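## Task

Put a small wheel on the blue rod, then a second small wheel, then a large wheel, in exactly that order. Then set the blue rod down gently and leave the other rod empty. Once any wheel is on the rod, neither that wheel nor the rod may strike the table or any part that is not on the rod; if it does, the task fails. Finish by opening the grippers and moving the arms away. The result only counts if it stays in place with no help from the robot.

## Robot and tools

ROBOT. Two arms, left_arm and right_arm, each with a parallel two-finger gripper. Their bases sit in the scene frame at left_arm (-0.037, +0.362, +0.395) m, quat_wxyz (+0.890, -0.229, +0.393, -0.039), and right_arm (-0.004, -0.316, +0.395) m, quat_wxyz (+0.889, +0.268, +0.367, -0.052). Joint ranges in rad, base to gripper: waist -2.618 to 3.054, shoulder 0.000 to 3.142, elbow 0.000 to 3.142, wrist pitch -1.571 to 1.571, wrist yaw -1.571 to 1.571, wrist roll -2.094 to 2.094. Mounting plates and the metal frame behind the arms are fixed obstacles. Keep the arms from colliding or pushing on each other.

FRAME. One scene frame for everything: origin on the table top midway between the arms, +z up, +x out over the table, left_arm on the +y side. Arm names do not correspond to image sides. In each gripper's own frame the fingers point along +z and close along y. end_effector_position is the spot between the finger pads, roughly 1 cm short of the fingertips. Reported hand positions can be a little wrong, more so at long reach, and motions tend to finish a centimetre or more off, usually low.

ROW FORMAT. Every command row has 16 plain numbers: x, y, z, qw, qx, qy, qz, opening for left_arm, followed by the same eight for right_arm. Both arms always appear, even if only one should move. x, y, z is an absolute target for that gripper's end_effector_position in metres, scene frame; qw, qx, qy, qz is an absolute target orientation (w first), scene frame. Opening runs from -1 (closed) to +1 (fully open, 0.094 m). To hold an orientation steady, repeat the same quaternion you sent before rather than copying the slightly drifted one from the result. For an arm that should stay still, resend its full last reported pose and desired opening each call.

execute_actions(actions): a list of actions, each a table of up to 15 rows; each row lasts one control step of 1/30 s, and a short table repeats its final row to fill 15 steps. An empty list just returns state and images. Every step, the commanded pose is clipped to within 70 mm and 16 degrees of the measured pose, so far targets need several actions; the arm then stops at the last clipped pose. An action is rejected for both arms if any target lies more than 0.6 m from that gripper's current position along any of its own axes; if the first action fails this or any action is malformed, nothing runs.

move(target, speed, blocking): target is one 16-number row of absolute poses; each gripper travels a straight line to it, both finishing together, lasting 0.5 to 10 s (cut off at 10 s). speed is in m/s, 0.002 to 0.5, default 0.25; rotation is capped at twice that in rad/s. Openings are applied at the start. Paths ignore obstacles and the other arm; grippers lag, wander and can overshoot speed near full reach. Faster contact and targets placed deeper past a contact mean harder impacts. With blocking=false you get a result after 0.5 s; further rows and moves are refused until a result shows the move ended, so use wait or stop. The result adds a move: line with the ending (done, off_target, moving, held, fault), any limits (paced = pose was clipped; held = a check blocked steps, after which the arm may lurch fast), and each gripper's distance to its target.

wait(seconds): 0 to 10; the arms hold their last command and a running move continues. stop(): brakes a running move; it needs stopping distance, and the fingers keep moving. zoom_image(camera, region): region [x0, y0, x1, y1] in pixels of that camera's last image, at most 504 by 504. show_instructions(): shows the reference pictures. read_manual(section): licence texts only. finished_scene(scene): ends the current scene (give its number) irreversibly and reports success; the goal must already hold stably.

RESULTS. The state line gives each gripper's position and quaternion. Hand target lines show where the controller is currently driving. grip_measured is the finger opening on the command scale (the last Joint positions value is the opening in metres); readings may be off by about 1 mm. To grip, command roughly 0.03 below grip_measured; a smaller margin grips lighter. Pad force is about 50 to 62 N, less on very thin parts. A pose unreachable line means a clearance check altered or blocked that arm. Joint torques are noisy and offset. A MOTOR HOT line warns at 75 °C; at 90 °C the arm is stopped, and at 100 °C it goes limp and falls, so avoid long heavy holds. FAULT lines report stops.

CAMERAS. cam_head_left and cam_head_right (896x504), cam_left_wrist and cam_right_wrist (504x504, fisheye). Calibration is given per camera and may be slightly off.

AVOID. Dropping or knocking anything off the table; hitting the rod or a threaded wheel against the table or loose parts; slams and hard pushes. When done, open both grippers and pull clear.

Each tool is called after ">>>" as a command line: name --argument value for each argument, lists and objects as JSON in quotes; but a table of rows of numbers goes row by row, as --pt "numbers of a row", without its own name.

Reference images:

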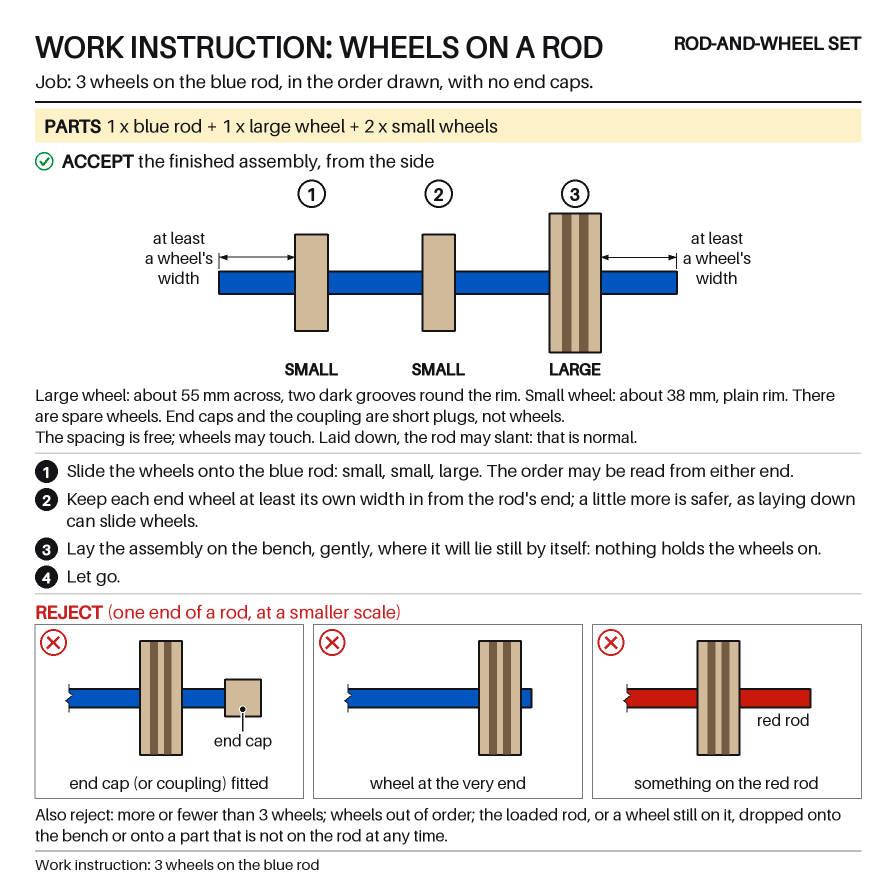

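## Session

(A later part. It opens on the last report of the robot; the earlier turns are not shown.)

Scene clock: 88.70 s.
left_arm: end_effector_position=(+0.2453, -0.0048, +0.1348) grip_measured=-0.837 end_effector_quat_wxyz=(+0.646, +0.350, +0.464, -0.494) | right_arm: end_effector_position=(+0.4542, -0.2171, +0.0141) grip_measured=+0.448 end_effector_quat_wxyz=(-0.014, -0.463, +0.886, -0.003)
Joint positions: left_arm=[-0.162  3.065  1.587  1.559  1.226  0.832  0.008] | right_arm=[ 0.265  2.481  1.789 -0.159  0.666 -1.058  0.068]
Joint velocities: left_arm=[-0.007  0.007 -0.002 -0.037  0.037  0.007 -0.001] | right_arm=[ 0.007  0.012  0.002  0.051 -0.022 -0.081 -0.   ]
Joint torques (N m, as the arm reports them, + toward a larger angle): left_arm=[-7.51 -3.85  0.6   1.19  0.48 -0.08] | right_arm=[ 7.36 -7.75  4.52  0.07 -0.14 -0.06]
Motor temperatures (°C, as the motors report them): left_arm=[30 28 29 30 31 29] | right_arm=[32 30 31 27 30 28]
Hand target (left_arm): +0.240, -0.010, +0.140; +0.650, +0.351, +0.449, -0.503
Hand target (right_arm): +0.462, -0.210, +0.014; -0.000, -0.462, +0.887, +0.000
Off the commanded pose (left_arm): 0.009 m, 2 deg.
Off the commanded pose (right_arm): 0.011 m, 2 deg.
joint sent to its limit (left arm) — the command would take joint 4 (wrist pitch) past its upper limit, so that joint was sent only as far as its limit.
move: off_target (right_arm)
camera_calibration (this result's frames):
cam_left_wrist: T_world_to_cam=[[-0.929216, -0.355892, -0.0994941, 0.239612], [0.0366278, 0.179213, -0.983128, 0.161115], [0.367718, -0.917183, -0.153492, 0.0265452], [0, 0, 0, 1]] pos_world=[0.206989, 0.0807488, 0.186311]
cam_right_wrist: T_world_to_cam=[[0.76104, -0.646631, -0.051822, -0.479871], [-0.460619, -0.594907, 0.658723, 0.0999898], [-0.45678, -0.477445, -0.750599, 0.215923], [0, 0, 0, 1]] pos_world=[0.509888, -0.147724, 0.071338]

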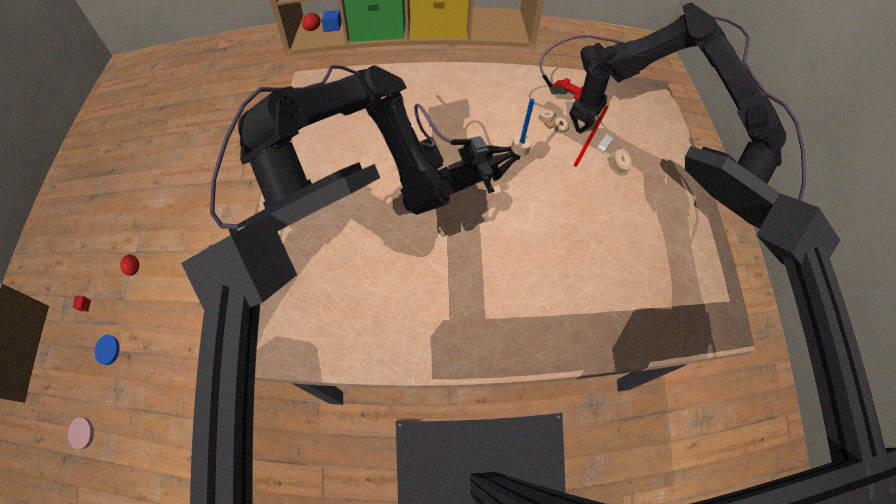

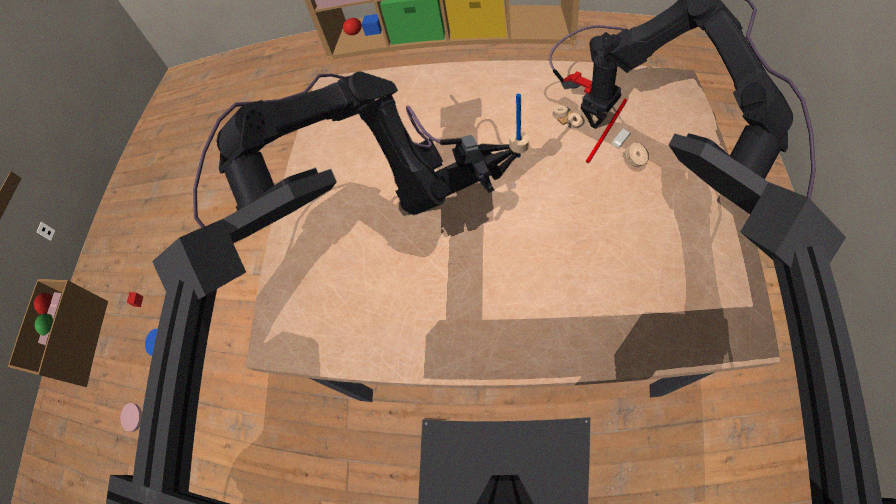

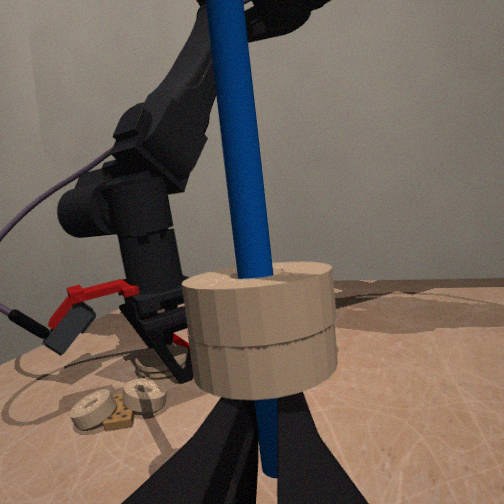

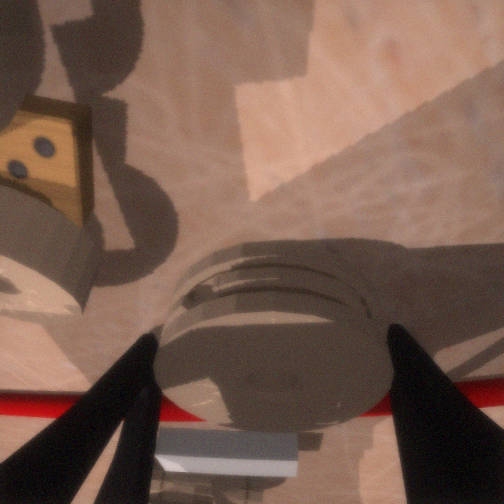

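>>> execute_actions --actions '[[[0.24,-0.01,0.14,0.654,0.344,0.449,-0.501,-0.9, 0.462,-0.210,0.014,0,-0.462,0.887,0,0.09]],[[0.24,-0.01,0.14,0.654,0.344,0.449,-0.501,-0.9, 0.462,-0.210,0.014,0,-0.462,0.887,0,0.09]]]'

>>> move --target '[0.24,-0.01,0.14,0.654,0.344,0.449,-0.501,-0.9, 0.33,-0.13,0.34,0,-0.204,0.979,0,0.09]' --speed 0.3

>>> move --target '[0.24,-0.01,0.14,0.654,0.344,0.449,-0.501,-0.9, 0.19,-0.012,0.33,0,-0.204,0.979,0,0.09]' --speed 0.15

Scene clock: 90.00 s.
left_arm: end_effector_position=(+0.2453, -0.0048, +0.1348) grip_measured=-0.837 end_effector_quat_wxyz=(+0.646, +0.350, +0.464, -0.494) | right_arm: end_effector_position=(+0.4545, -0.2170, +0.0141) grip_measured=+0.178 end_effector_quat_wxyz=(-0.014, -0.463, +0.886, -0.003)
Joint positions: left_arm=[-0.162  3.065  1.587  1.559  1.226  0.832  0.008] | right_arm=[ 0.265  2.481  1.789 -0.157  0.666 -1.061  0.055]
Joint velocities: left_arm=[ 0.017 -0.007 -0.012 -0.051  0.007 -0.051 -0.   ] | right_arm=[ 0.007 -0.007 -0.022 -0.037  0.037 -0.066 -0.   ]
Joint torques (N m, as the arm reports them, + toward a larger angle): left_arm=[-7.59 -3.87  0.56  1.19  0.52 -0.07] | right_arm=[ 7.41 -7.82  4.21  0.1  -0.14 -0.03]
Motor temperatures (°C, as the motors report them): left_arm=[30 28 29 30 31 29] | right_arm=[32 30 31 27 30 28]
Hand target (left_arm): +0.240, -0.010, +0.140; +0.650, +0.351, +0.449, -0.503
Hand target (right_arm): +0.462, -0.210, +0.014; +0.000, -0.462, +0.887, -0.000
Off the commanded pose (left_arm): 0.009 m, 2 deg.
Off the commanded pose (right_arm): 0.010 m, 2 deg.
joint sent to its limit (left arm) — the command would take joint 4 (wrist pitch) past its upper limit, so that joint was sent only as far as its limit.
camera_calibration (this result's frames):
cam_left_wrist: T_world_to_cam=[[-0.929216, -0.355892, -0.0994941, 0.239612], [0.0366278, 0.179213, -0.983128, 0.161115], [0.367718, -0.917183, -0.153492, 0.0265452], [0, 0, 0, 1]] pos_world=[0.206989, 0.0807488, 0.186311]
cam_right_wrist: T_world_to_cam=[[0.762358, -0.645097, -0.0515726, -0.480261], [-0.460063, -0.596283, 0.657867, 0.0996391], [-0.45514, -0.477803, -0.751366, 0.215274], [0, 0, 0, 1]] pos_world=[0.509951, -0.147543, 0.0714318]

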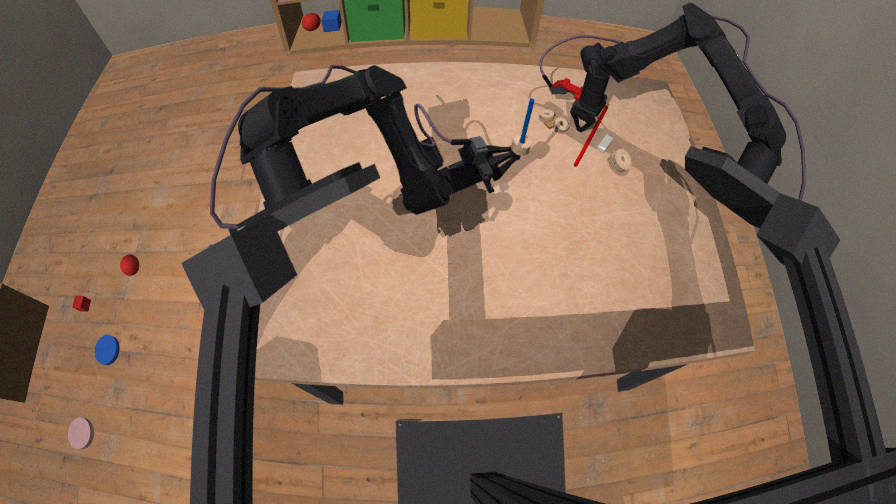

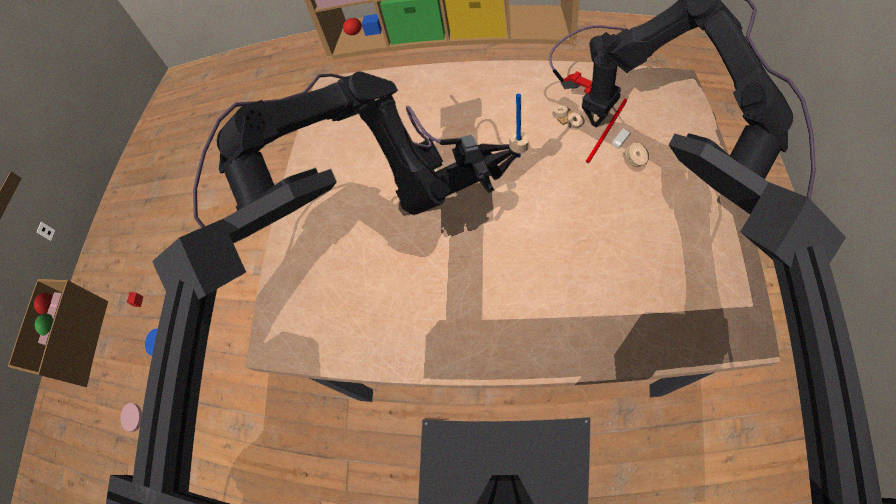

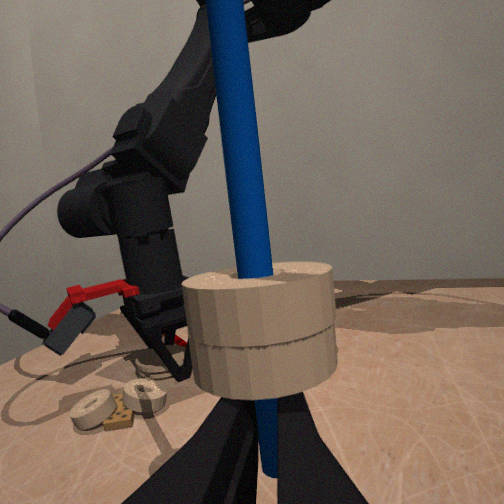

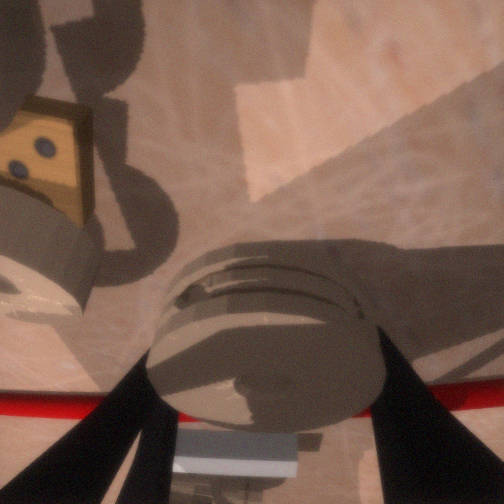

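Scene clock: 92.13 s.
left_arm: end_effector_position=(+0.2460, -0.0026, +0.1326) grip_measured=-0.837 end_effector_quat_wxyz=(+0.646, +0.350, +0.466, -0.492) | right_arm: end_effector_position=(+0.3275, -0.1387, +0.3351) grip_measured=+0.178 end_effector_quat_wxyz=(+0.001, -0.203, +0.979, -0.003)
Joint positions: left_arm=[-0.156  3.065  1.587  1.56   1.226  0.832  0.008] | right_arm=[ 1.032  1.976  1.3   -0.946  0.948  0.533  0.055]
Joint velocities: left_arm=[-0.032  0.012 -0.002 -0.051  0.007 -0.022  0.   ] | right_arm=[ 0.002 -0.007  0.012 -0.022  0.037  0.066 -0.001]
Joint torques (N m, as the arm reports them, + toward a larger angle): left_arm=[-8.04 -3.86  0.53  1.2   0.53 -0.07] | right_arm=[ 7.27 -4.28  5.91 -0.28  0.01  0.01]
Motor temperatures (°C, as the motors report them): left_arm=[30 28 29 30 31 29] | right_arm=[32 30 31 27 30 28]
Hand target (left_arm): +0.240, -0.010, +0.140; +0.650, +0.351, +0.449, -0.503
Hand target (right_arm): +0.330, -0.136, +0.339; +0.004, -0.205, +0.979, -0.003
Off the commanded pose (left_arm): 0.012 m, 2 deg.
Off the commanded pose (right_arm): 0.010 m, 0 deg.
joint sent to its limit (left arm) — the command would take joint 4 (wrist pitch) past its upper limit, so that joint was sent only as far as its limit.
move: off_target (left_arm)
camera_calibration (this result's frames):
cam_left_wrist: T_world_to_cam=[[-0.928131, -0.358774, -0.0992691, 0.24051], [0.0341881, 0.18339, -0.982446, 0.159086], [0.370681, -0.915232, -0.157944, 0.0278192], [0, 0, 0, 1]] pos_world=[0.207474, 0.082575, 0.184562]
cam_right_wrist: T_world_to_cam=[[0.310273, -0.949759, -0.0410876, -0.214083], [-0.72422, -0.264148, 0.63697, 0.0163185], [-0.615822, -0.167878, -0.769793, 0.53785], [0, 0, 0, 1]] pos_world=[0.409462, -0.108723, 0.394842]

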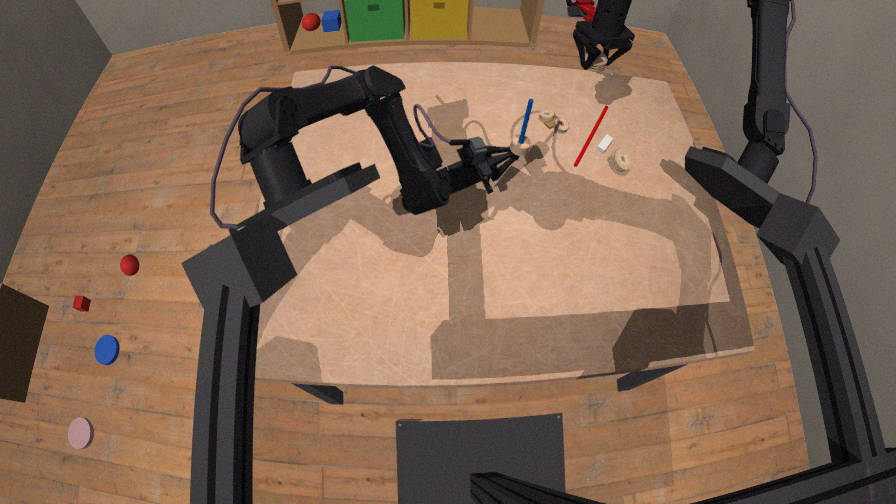

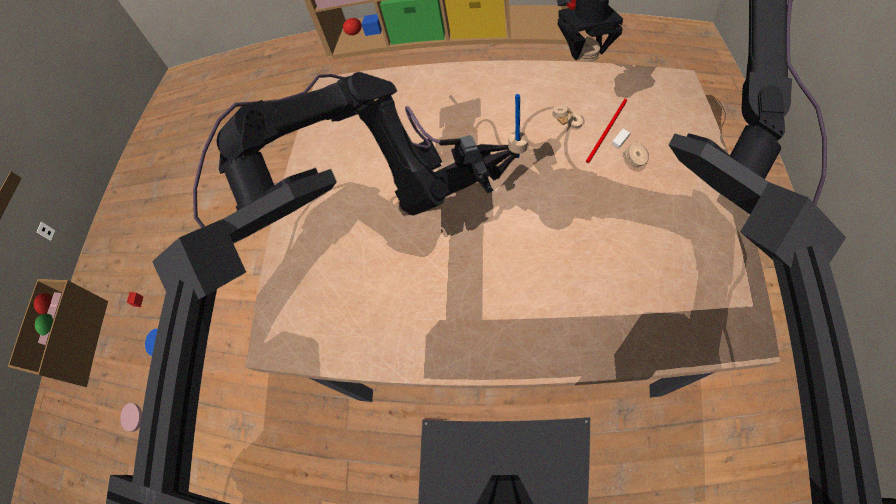

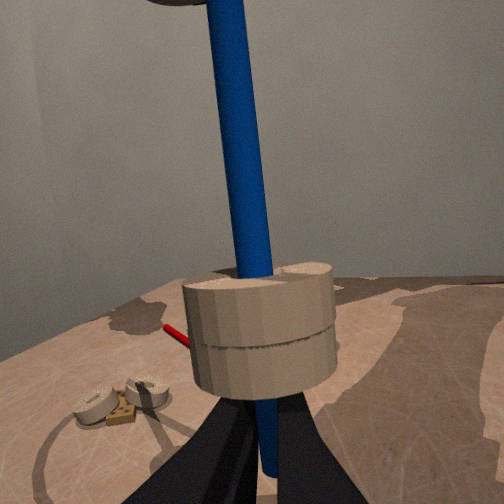

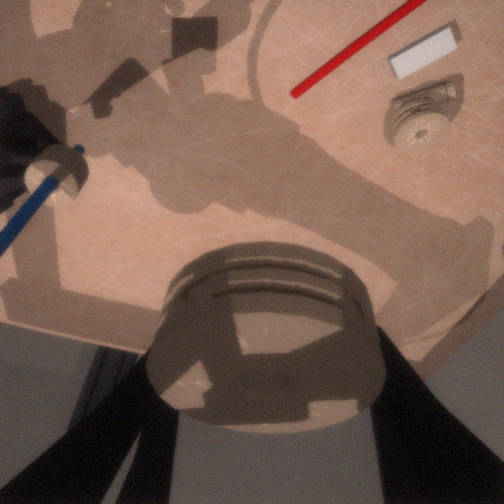

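Scene clock: 93.93 s.
left_arm: end_effector_position=(+0.2466, -0.0009, +0.1307) grip_measured=-0.837 end_effector_quat_wxyz=(+0.646, +0.350, +0.468, -0.491) | right_arm: end_effector_position=(+0.1893, -0.0243, +0.3210) grip_measured=+0.178 end_effector_quat_wxyz=(-0.007, -0.207, +0.978, -0.011)
Joint positions: left_arm=[-0.151  3.065  1.587  1.56   1.226  0.832  0.008] | right_arm=[ 1.289  2.478  1.405 -0.917  0.884  0.969  0.055]
Joint velocities: left_arm=[-0.022  0.022 -0.012 -0.066  0.007 -0.007  0.001] | right_arm=[ 0.012 -0.017  0.012  0.022 -0.051  0.037 -0.001]
Joint torques (N m, as the arm reports them, + toward a larger angle): left_arm=[-8.4  -3.87  0.48  1.19  0.52 -0.07] | right_arm=[ 9.14 -5.54  5.69 -0.18 -0.06  0.06]
Motor temperatures (°C, as the motors report them): left_arm=[31 28 29 30 31 29] | right_arm=[32 30 31 27 30 28]
Hand target (left_arm): +0.240, -0.010, +0.140; +0.650, +0.351, +0.449, -0.503
Hand target (right_arm): +0.190, -0.016, +0.330; +0.001, -0.204, +0.979, -0.000
Off the commanded pose (left_arm): 0.015 m, 3 deg.
Off the commanded pose (right_arm): 0.015 m, 2 deg.
joint sent to its limit (left arm) — the command would take joint 4 (wrist pitch) past its upper limit, so that joint was sent only as far as its limit.
move: off_target (left_arm, right_arm)
camera_calibration (this result's frames):
cam_left_wrist: T_world_to_cam=[[-0.927197, -0.361321, -0.0987571, 0.241224], [0.0316123, 0.187229, -0.981808, 0.157461], [0.373238, -0.913451, -0.162176, 0.0288263], [0, 0, 0, 1]] pos_world=[0.207925, 0.0840095, 0.183094]
cam_right_wrist: T_world_to_cam=[[0.316754, -0.948155, -0.0258473, -0.0692731], [-0.714853, -0.256547, 0.650514, -0.0504637], [-0.62342, -0.187576, -0.759054, 0.4586], [0, 0, 0, 1]] pos_world=[0.271768, 0.00739438, 0.379139]

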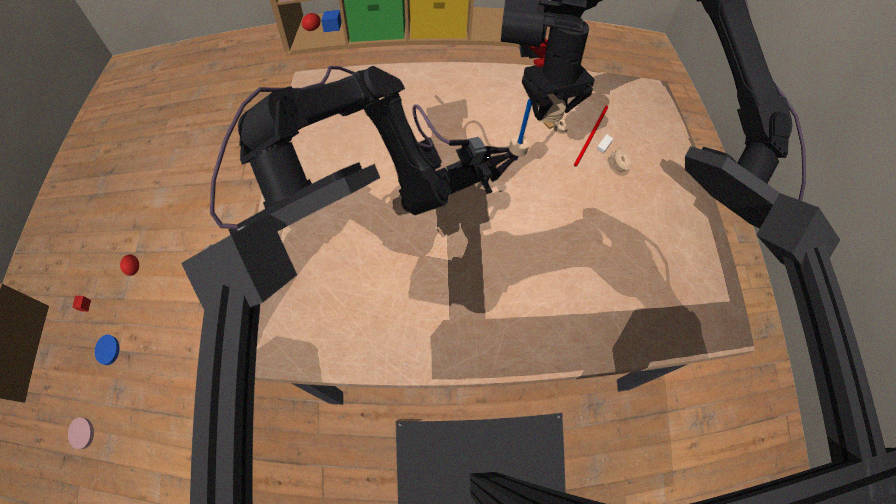

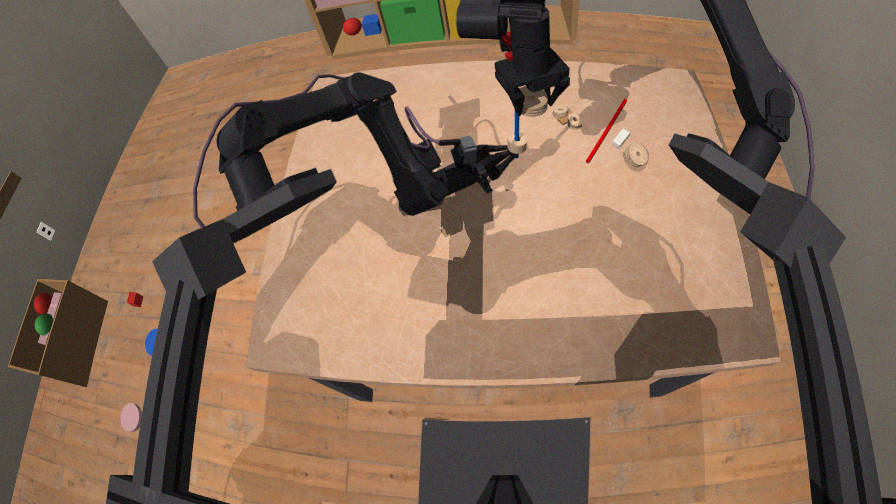

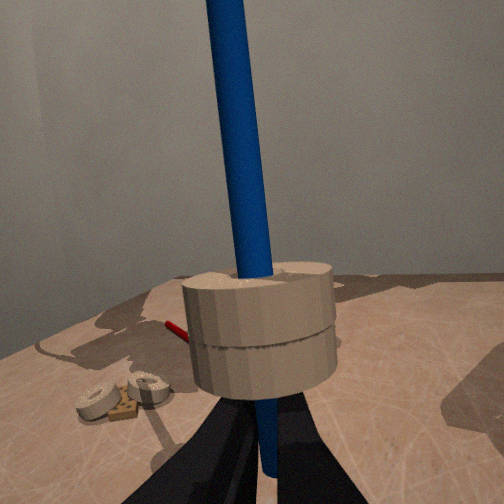

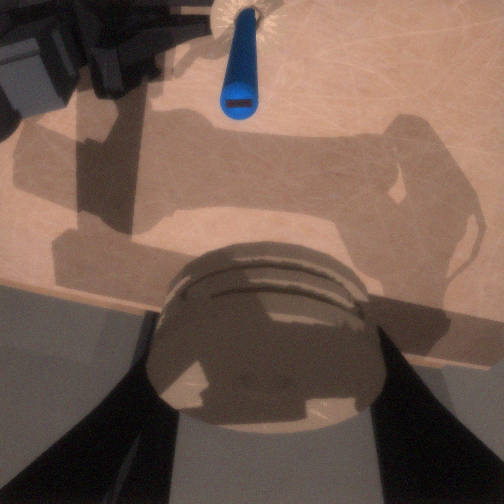

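>>> move --target '[0.2466,-0.0009,0.1307,0.646,0.35,0.468,-0.491,-0.9, 0.234,0.006,0.322,0,-0.204,0.979,0,0.09]' --speed 0.05

>>> move --target '[0.2466,-0.0009,0.1307,0.646,0.35,0.468,-0.491,-0.9, 0.235,0.002,0.306,0,-0.204,0.979,0,0.09]' --speed 0.02

Scene clock: 95.63 s.
left_arm: end_effector_position=(+0.2483, +0.0015, +0.1273) grip_measured=-0.837 end_effector_quat_wxyz=(+0.645, +0.350, +0.474, -0.487) | right_arm: end_effector_position=(+0.2323, +0.0044, +0.3184) grip_measured=+0.178 end_effector_quat_wxyz=(-0.008, -0.193, +0.981, +0.004)
Joint positions: left_arm=[-0.144  3.065  1.587  1.56   1.218  0.832  0.008] | right_arm=[ 1.226  2.527  1.604 -0.951  0.891  0.87   0.055]
Joint velocities: left_arm=[ 0.027 -0.007 -0.012  0.037 -0.051 -0.037 -0.001] | right_arm=[ 0.007  0.032  0.007 -0.066 -0.037 -0.007 -0.   ]
Joint torques (N m, as the arm reports them, + toward a larger angle): left_arm=[-7.08 -4.87 -0.88  1.15  0.4  -0.03] | right_arm=[ 8.99 -5.36  5.91 -0.29  0.1   0.01]
Motor temperatures (°C, as the motors report them): left_arm=[31 28 29 30 31 29] | right_arm=[32 30 31 27 30 28]
Hand target (left_arm): +0.247, -0.001, +0.131; +0.646, +0.350, +0.468, -0.491
Hand target (right_arm): +0.233, +0.007, +0.322; +0.000, -0.204, +0.979, +0.001
Off the commanded pose (left_arm): 0.005 m, 1 deg.
Off the commanded pose (right_arm): 0.004 m, 2 deg.
move: done
camera_calibration (this result's frames):
cam_left_wrist: T_world_to_cam=[[-0.924593, -0.368358, -0.0971575, 0.242472], [0.0245175, 0.19697, -0.980103, 0.155118], [0.380166, -0.908579, -0.173086, 0.0295012], [0, 0, 0, 1]] pos_world=[0.20917, 0.085567, 0.180696]
cam_right_wrist: T_world_to_cam=[[0.288229, -0.955906, -0.0562883, -0.0393441], [-0.717317, -0.254482, 0.64861, -0.00957216], [-0.634334, -0.146571, -0.759037, 0.491168], [0, 0, 0, 1]] pos_world=[0.316038, 0.0319459, 0.376808]

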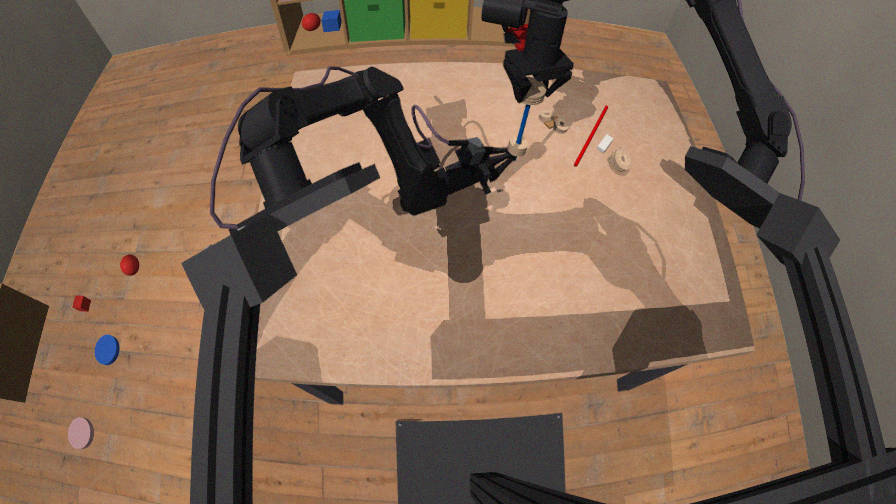

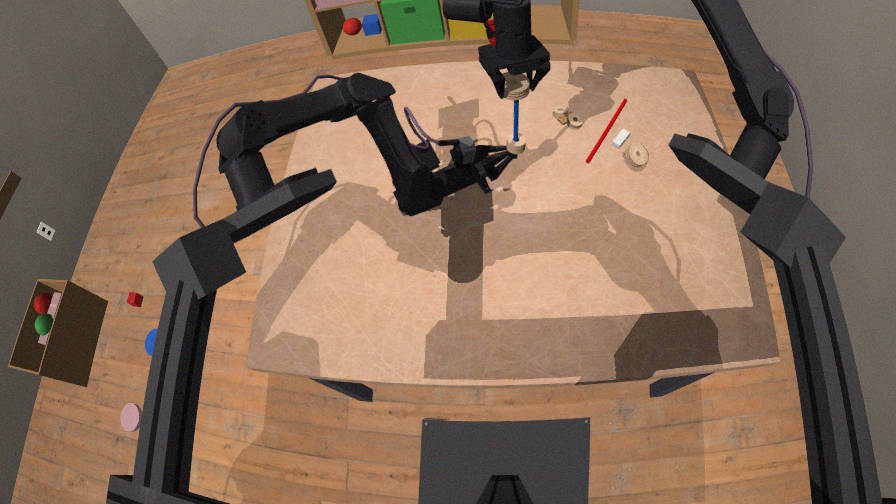

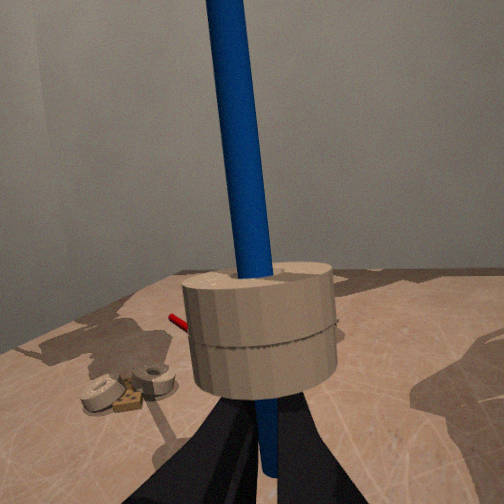

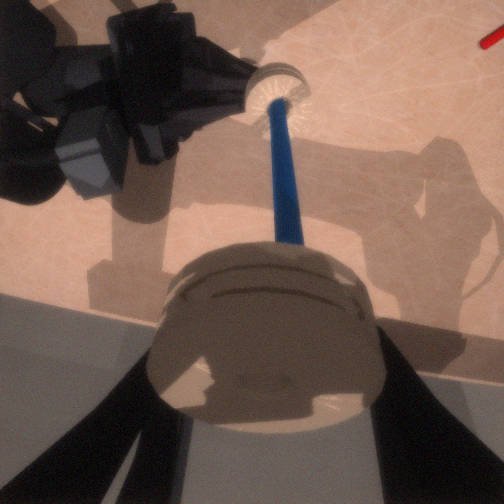

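Scene clock: 96.63 s.
left_arm: end_effector_position=(+0.2495, +0.0034, +0.1247) grip_measured=-0.837 end_effector_quat_wxyz=(+0.644, +0.350, +0.478, -0.484) | right_arm: end_effector_position=(+0.2363, +0.0002, +0.3039) grip_measured=+0.178 end_effector_quat_wxyz=(-0.012, -0.199, +0.980, -0.001)
Joint positions: left_arm=[-0.139  3.065  1.587  1.56   1.213  0.832  0.008] | right_arm=[ 1.19   2.527  1.584 -0.908  0.9    0.818  0.055]
Joint velocities: left_arm=[-0.037  0.002  0.007 -0.007 -0.022  0.022  0.001] | right_arm=[-0.007  0.007  0.002  0.066 -0.007 -0.051  0.   ]
Joint torques (N m, as the arm reports them, + toward a larger angle): left_arm=[-7.49 -4.89 -0.91  1.15  0.44 -0.03] | right_arm=[ 9.27 -6.49  2.94  0.05  0.1  -0.06]
Motor temperatures (°C, as the motors report them): left_arm=[31 28 29 30 31 29] | right_arm=[32 30 31 27 30 28]
Hand target (left_arm): +0.247, -0.001, +0.131; +0.646, +0.350, +0.468, -0.491
Hand target (right_arm): +0.235, +0.002, +0.306; -0.000, -0.204, +0.979, -0.000
Off the commanded pose (left_arm): 0.008 m, 1 deg.
Off the commanded pose (right_arm): 0.003 m, 1 deg.
move: done
camera_calibration (this result's frames):
cam_left_wrist: T_world_to_cam=[[-0.922654, -0.373474, -0.0960604, 0.243433], [0.0193079, 0.204048, -0.97877, 0.153294], [0.385146, -0.904921, -0.181055, 0.0300622], [0, 0, 0, 1]] pos_world=[0.210066, 0.0868403, 0.178867]
cam_right_wrist: T_world_to_cam=[[0.300289, -0.952691, -0.0469767, -0.0510539], [-0.710506, -0.256268, 0.655369, -0.00200461], [-0.636403, -0.163423, -0.753847, 0.480977], [0, 0, 0, 1]] pos_world=[0.320002, 0.0294504, 0.361498]

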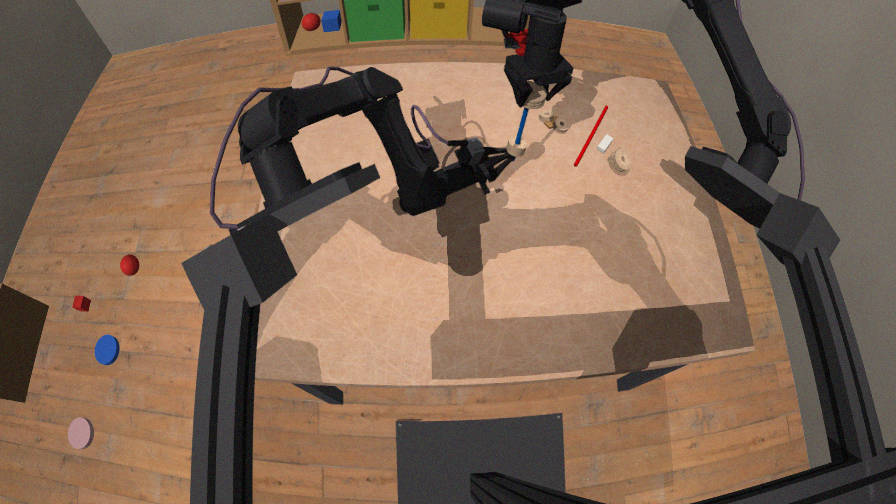

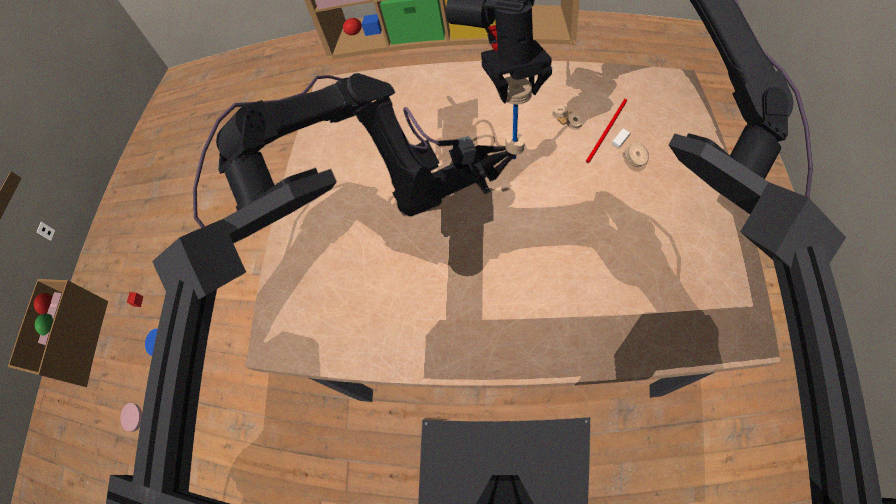

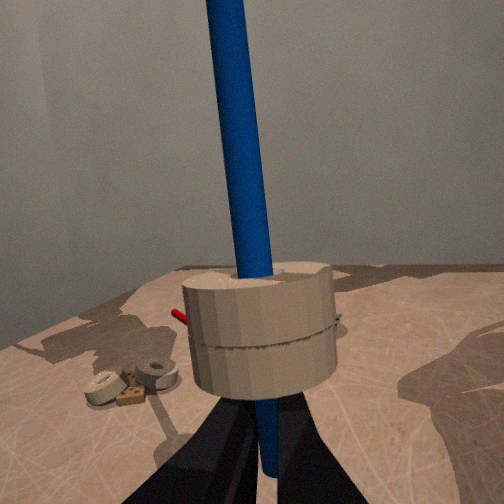

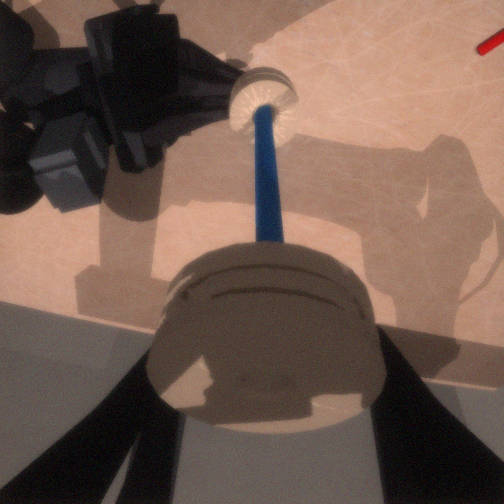

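>>> execute_actions --actions '[[[0.2466,-0.0009,0.1307,0.646,0.35,0.468,-0.491,-0.9, 0.237,0.0025,0.304,0,-0.204,0.979,0,0.09]],[[0.2466,-0.0009,0.1307,0.646,0.35,0.468,-0.491,-0.9, 0.239,0.003,0.301,0,-0.204,0.979,0,0.09]],[[0.2466,-0.0009,0.1307,0.646,0.35,0.468,-0.491,-0.9, 0.241,0.0035,0.298,0,-0.204,0.979,0,0.09]],[[0.2466,-0.0009,0.1307,0.646,0.35,0.468,-0.491,-0.9, 0.241,0.0035,0.298,0,-0.204,0.979,0,0.09]]]'

Scene clock: 98.90 s.
left_arm: end_effector_position=(+0.2495, +0.0034, +0.1247) grip_measured=-0.837 end_effector_quat_wxyz=(+0.644, +0.350, +0.478, -0.484) | right_arm: end_effector_position=(+0.2429, +0.0005, +0.2962) grip_measured=+0.178 end_effector_quat_wxyz=(-0.010, -0.199, +0.980, -0.000)
Joint positions: left_arm=[-0.139  3.065  1.587  1.56   1.213  0.832  0.008] | right_arm=[ 1.166  2.527  1.584 -0.875  0.908  0.778  0.055]
Joint velocities: left_arm=[-0.002 -0.017 -0.002 -0.037  0.022 -0.081 -0.002] | right_arm=[ 0.012  0.002 -0.012 -0.037  0.037 -0.037 -0.001]
Joint torques (N m, as the arm reports them, + toward a larger angle): left_arm=[-7.42 -4.85 -0.91  1.16  0.44 -0.04] | right_arm=[ 9.13 -6.1   3.39  0.04  0.13  0.01]
Motor temperatures (°C, as the motors report them): left_arm=[31 28 29 30 31 29] | right_arm=[32 30 31 27 30 28]
Hand target (left_arm): +0.247, -0.001, +0.131; +0.646, +0.350, +0.468, -0.491
Hand target (right_arm): +0.241, +0.003, +0.298; -0.000, -0.204, +0.979, -0.000
Off the commanded pose (left_arm): 0.008 m, 1 deg.
Off the commanded pose (right_arm): 0.004 m, 1 deg.
camera_calibration (this result's frames):
cam_left_wrist: T_world_to_cam=[[-0.922654, -0.373474, -0.0960604, 0.243433], [0.0193079, 0.204048, -0.97877, 0.153294], [0.385146, -0.904921, -0.181055, 0.0300622], [0, 0, 0, 1]] pos_world=[0.210066, 0.0868403, 0.178867]
cam_right_wrist: T_world_to_cam=[[0.300819, -0.952461, -0.0482375, -0.0527936], [-0.712031, -0.257957, 0.653047, 0.00887036], [-0.634445, -0.162102, -0.755779, 0.479597], [0, 0, 0, 1]] pos_world=[0.326475, 0.0297482, 0.35413]

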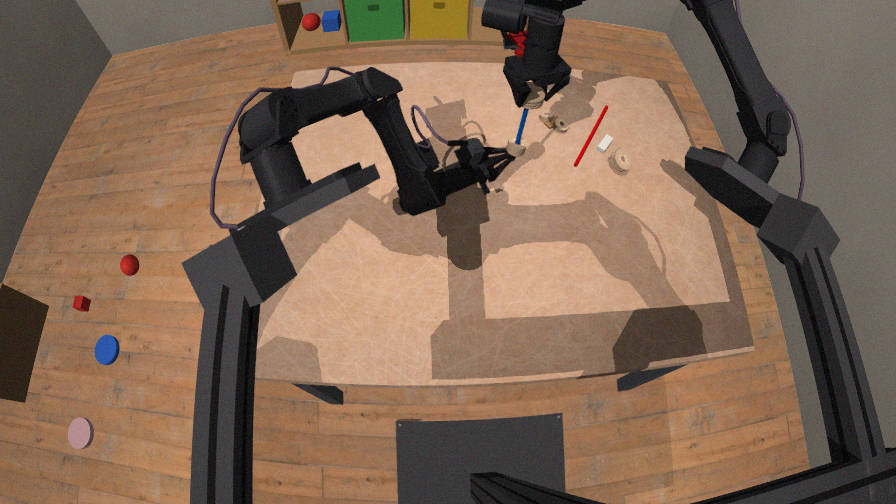

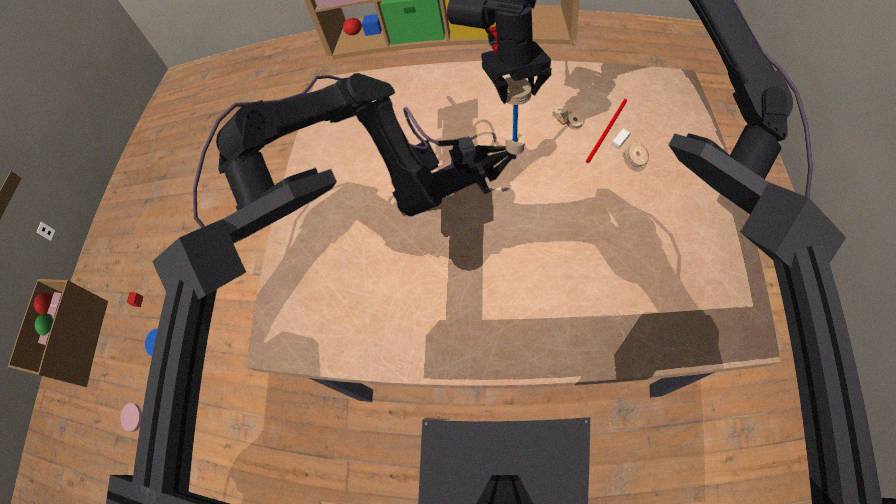

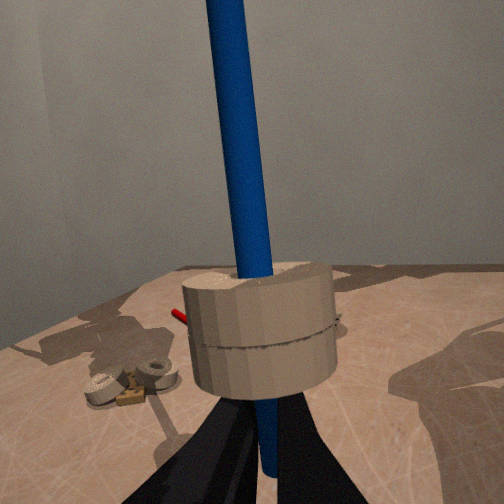

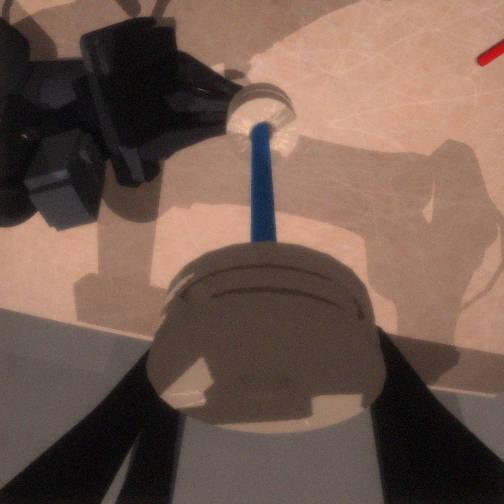

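>>> execute_actions --actions '[[[0.2466,-0.0009,0.1307,0.646,0.35,0.468,-0.491,-0.9, 0.240,0.003,0.294,0,-0.204,0.979,0,0.09]],[[0.2466,-0.0009,0.1307,0.646,0.35,0.468,-0.491,-0.9, 0.239,0.003,0.290,0,-0.204,0.979,0,0.09]],[[0.2466,-0.0009,0.1307,0.646,0.35,0.468,-0.491,-0.9, 0.239,0.003,0.286,0,-0.204,0.979,0,0.09]],[[0.2466,-0.0009,0.1307,0.646,0.35,0.468,-0.491,-0.9, 0.239,0.003,0.286,0,-0.204,0.979,0,0.09]]]'

Scene clock: 101.00 s.
left_arm: end_effector_position=(+0.2501, +0.0034, +0.1241) grip_measured=-0.837 end_effector_quat_wxyz=(+0.643, +0.349, +0.481, -0.483) | right_arm: end_effector_position=(+0.2448, +0.0012, +0.2872) grip_measured=+0.178 end_effector_quat_wxyz=(-0.009, -0.196, +0.981, +0.003)
Joint positions: left_arm=[-0.139  3.065  1.587  1.56   1.208  0.828  0.008] | right_arm=[ 1.146  2.527  1.566 -0.822  0.911  0.744  0.055]
Joint velocities: left_arm=[ 0.002 -0.012 -0.017 -0.022 -0.037  0.022 -0.001] | right_arm=[-0.002  0.007 -0.012 -0.037 -0.022  0.007 -0.001]
Joint torques (N m, as the arm reports them, + toward a larger angle): left_arm=[-7.46 -4.87 -0.91  1.15  0.49  0.  ] | right_arm=[ 9.21 -5.77  2.13  0.13  0.12 -0.07]
Motor temperatures (°C, as the motors report them): left_arm=[31 28 29 31 31 29] | right_arm=[32 30 31 27 30 28]
Hand target (left_arm): +0.247, -0.001, +0.131; +0.646, +0.350, +0.468, -0.491
Hand target (right_arm): +0.239, +0.003, +0.286; -0.000, -0.204, +0.979, -0.000
Off the commanded pose (left_arm): 0.009 m, 2 deg.
Off the commanded pose (right_arm): 0.006 m, 1 deg.
camera_calibration (this result's frames):
cam_left_wrist: T_world_to_cam=[[-0.922415, -0.375129, -0.0918077, 0.243356], [0.0135112, 0.206229, -0.97841, 0.154065], [0.385964, -0.903741, -0.185161, 0.0299965], [0, 0, 0, 1]] pos_world=[0.210816, 0.0866261, 0.178635]
cam_right_wrist: T_world_to_cam=[[0.295193, -0.953929, -0.0536737, -0.0502375], [-0.714222, -0.257632, 0.650779, 0.0175129], [-0.634625, -0.153771, -0.757368, 0.474575], [0, 0, 0, 1]] pos_world=[0.328515, 0.0295646, 0.345334]

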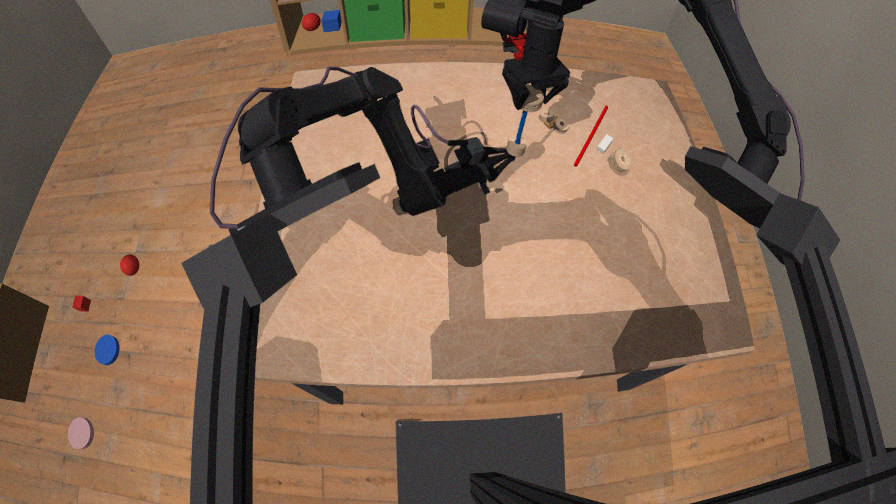

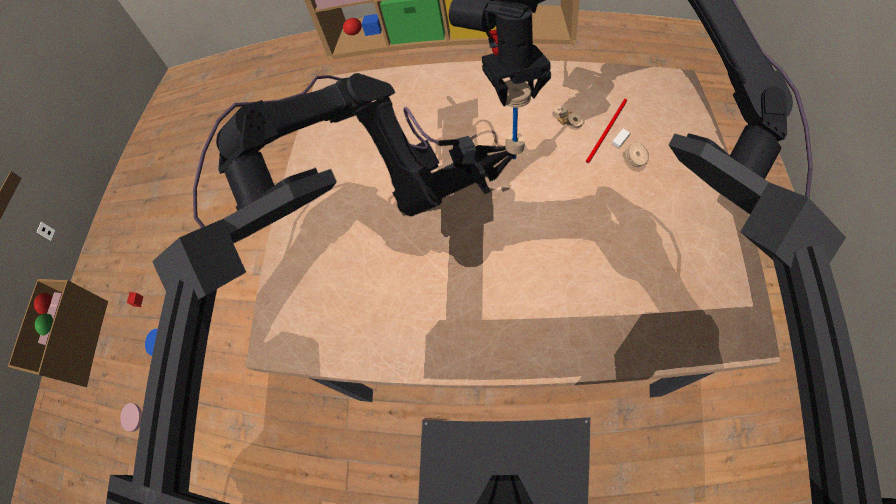

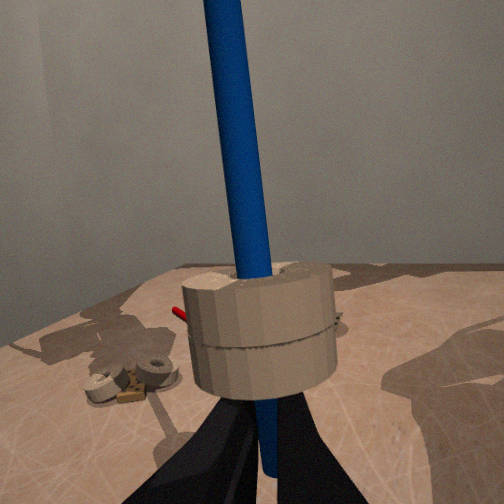

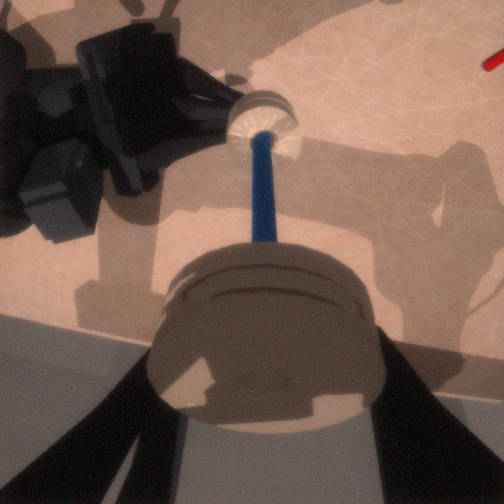

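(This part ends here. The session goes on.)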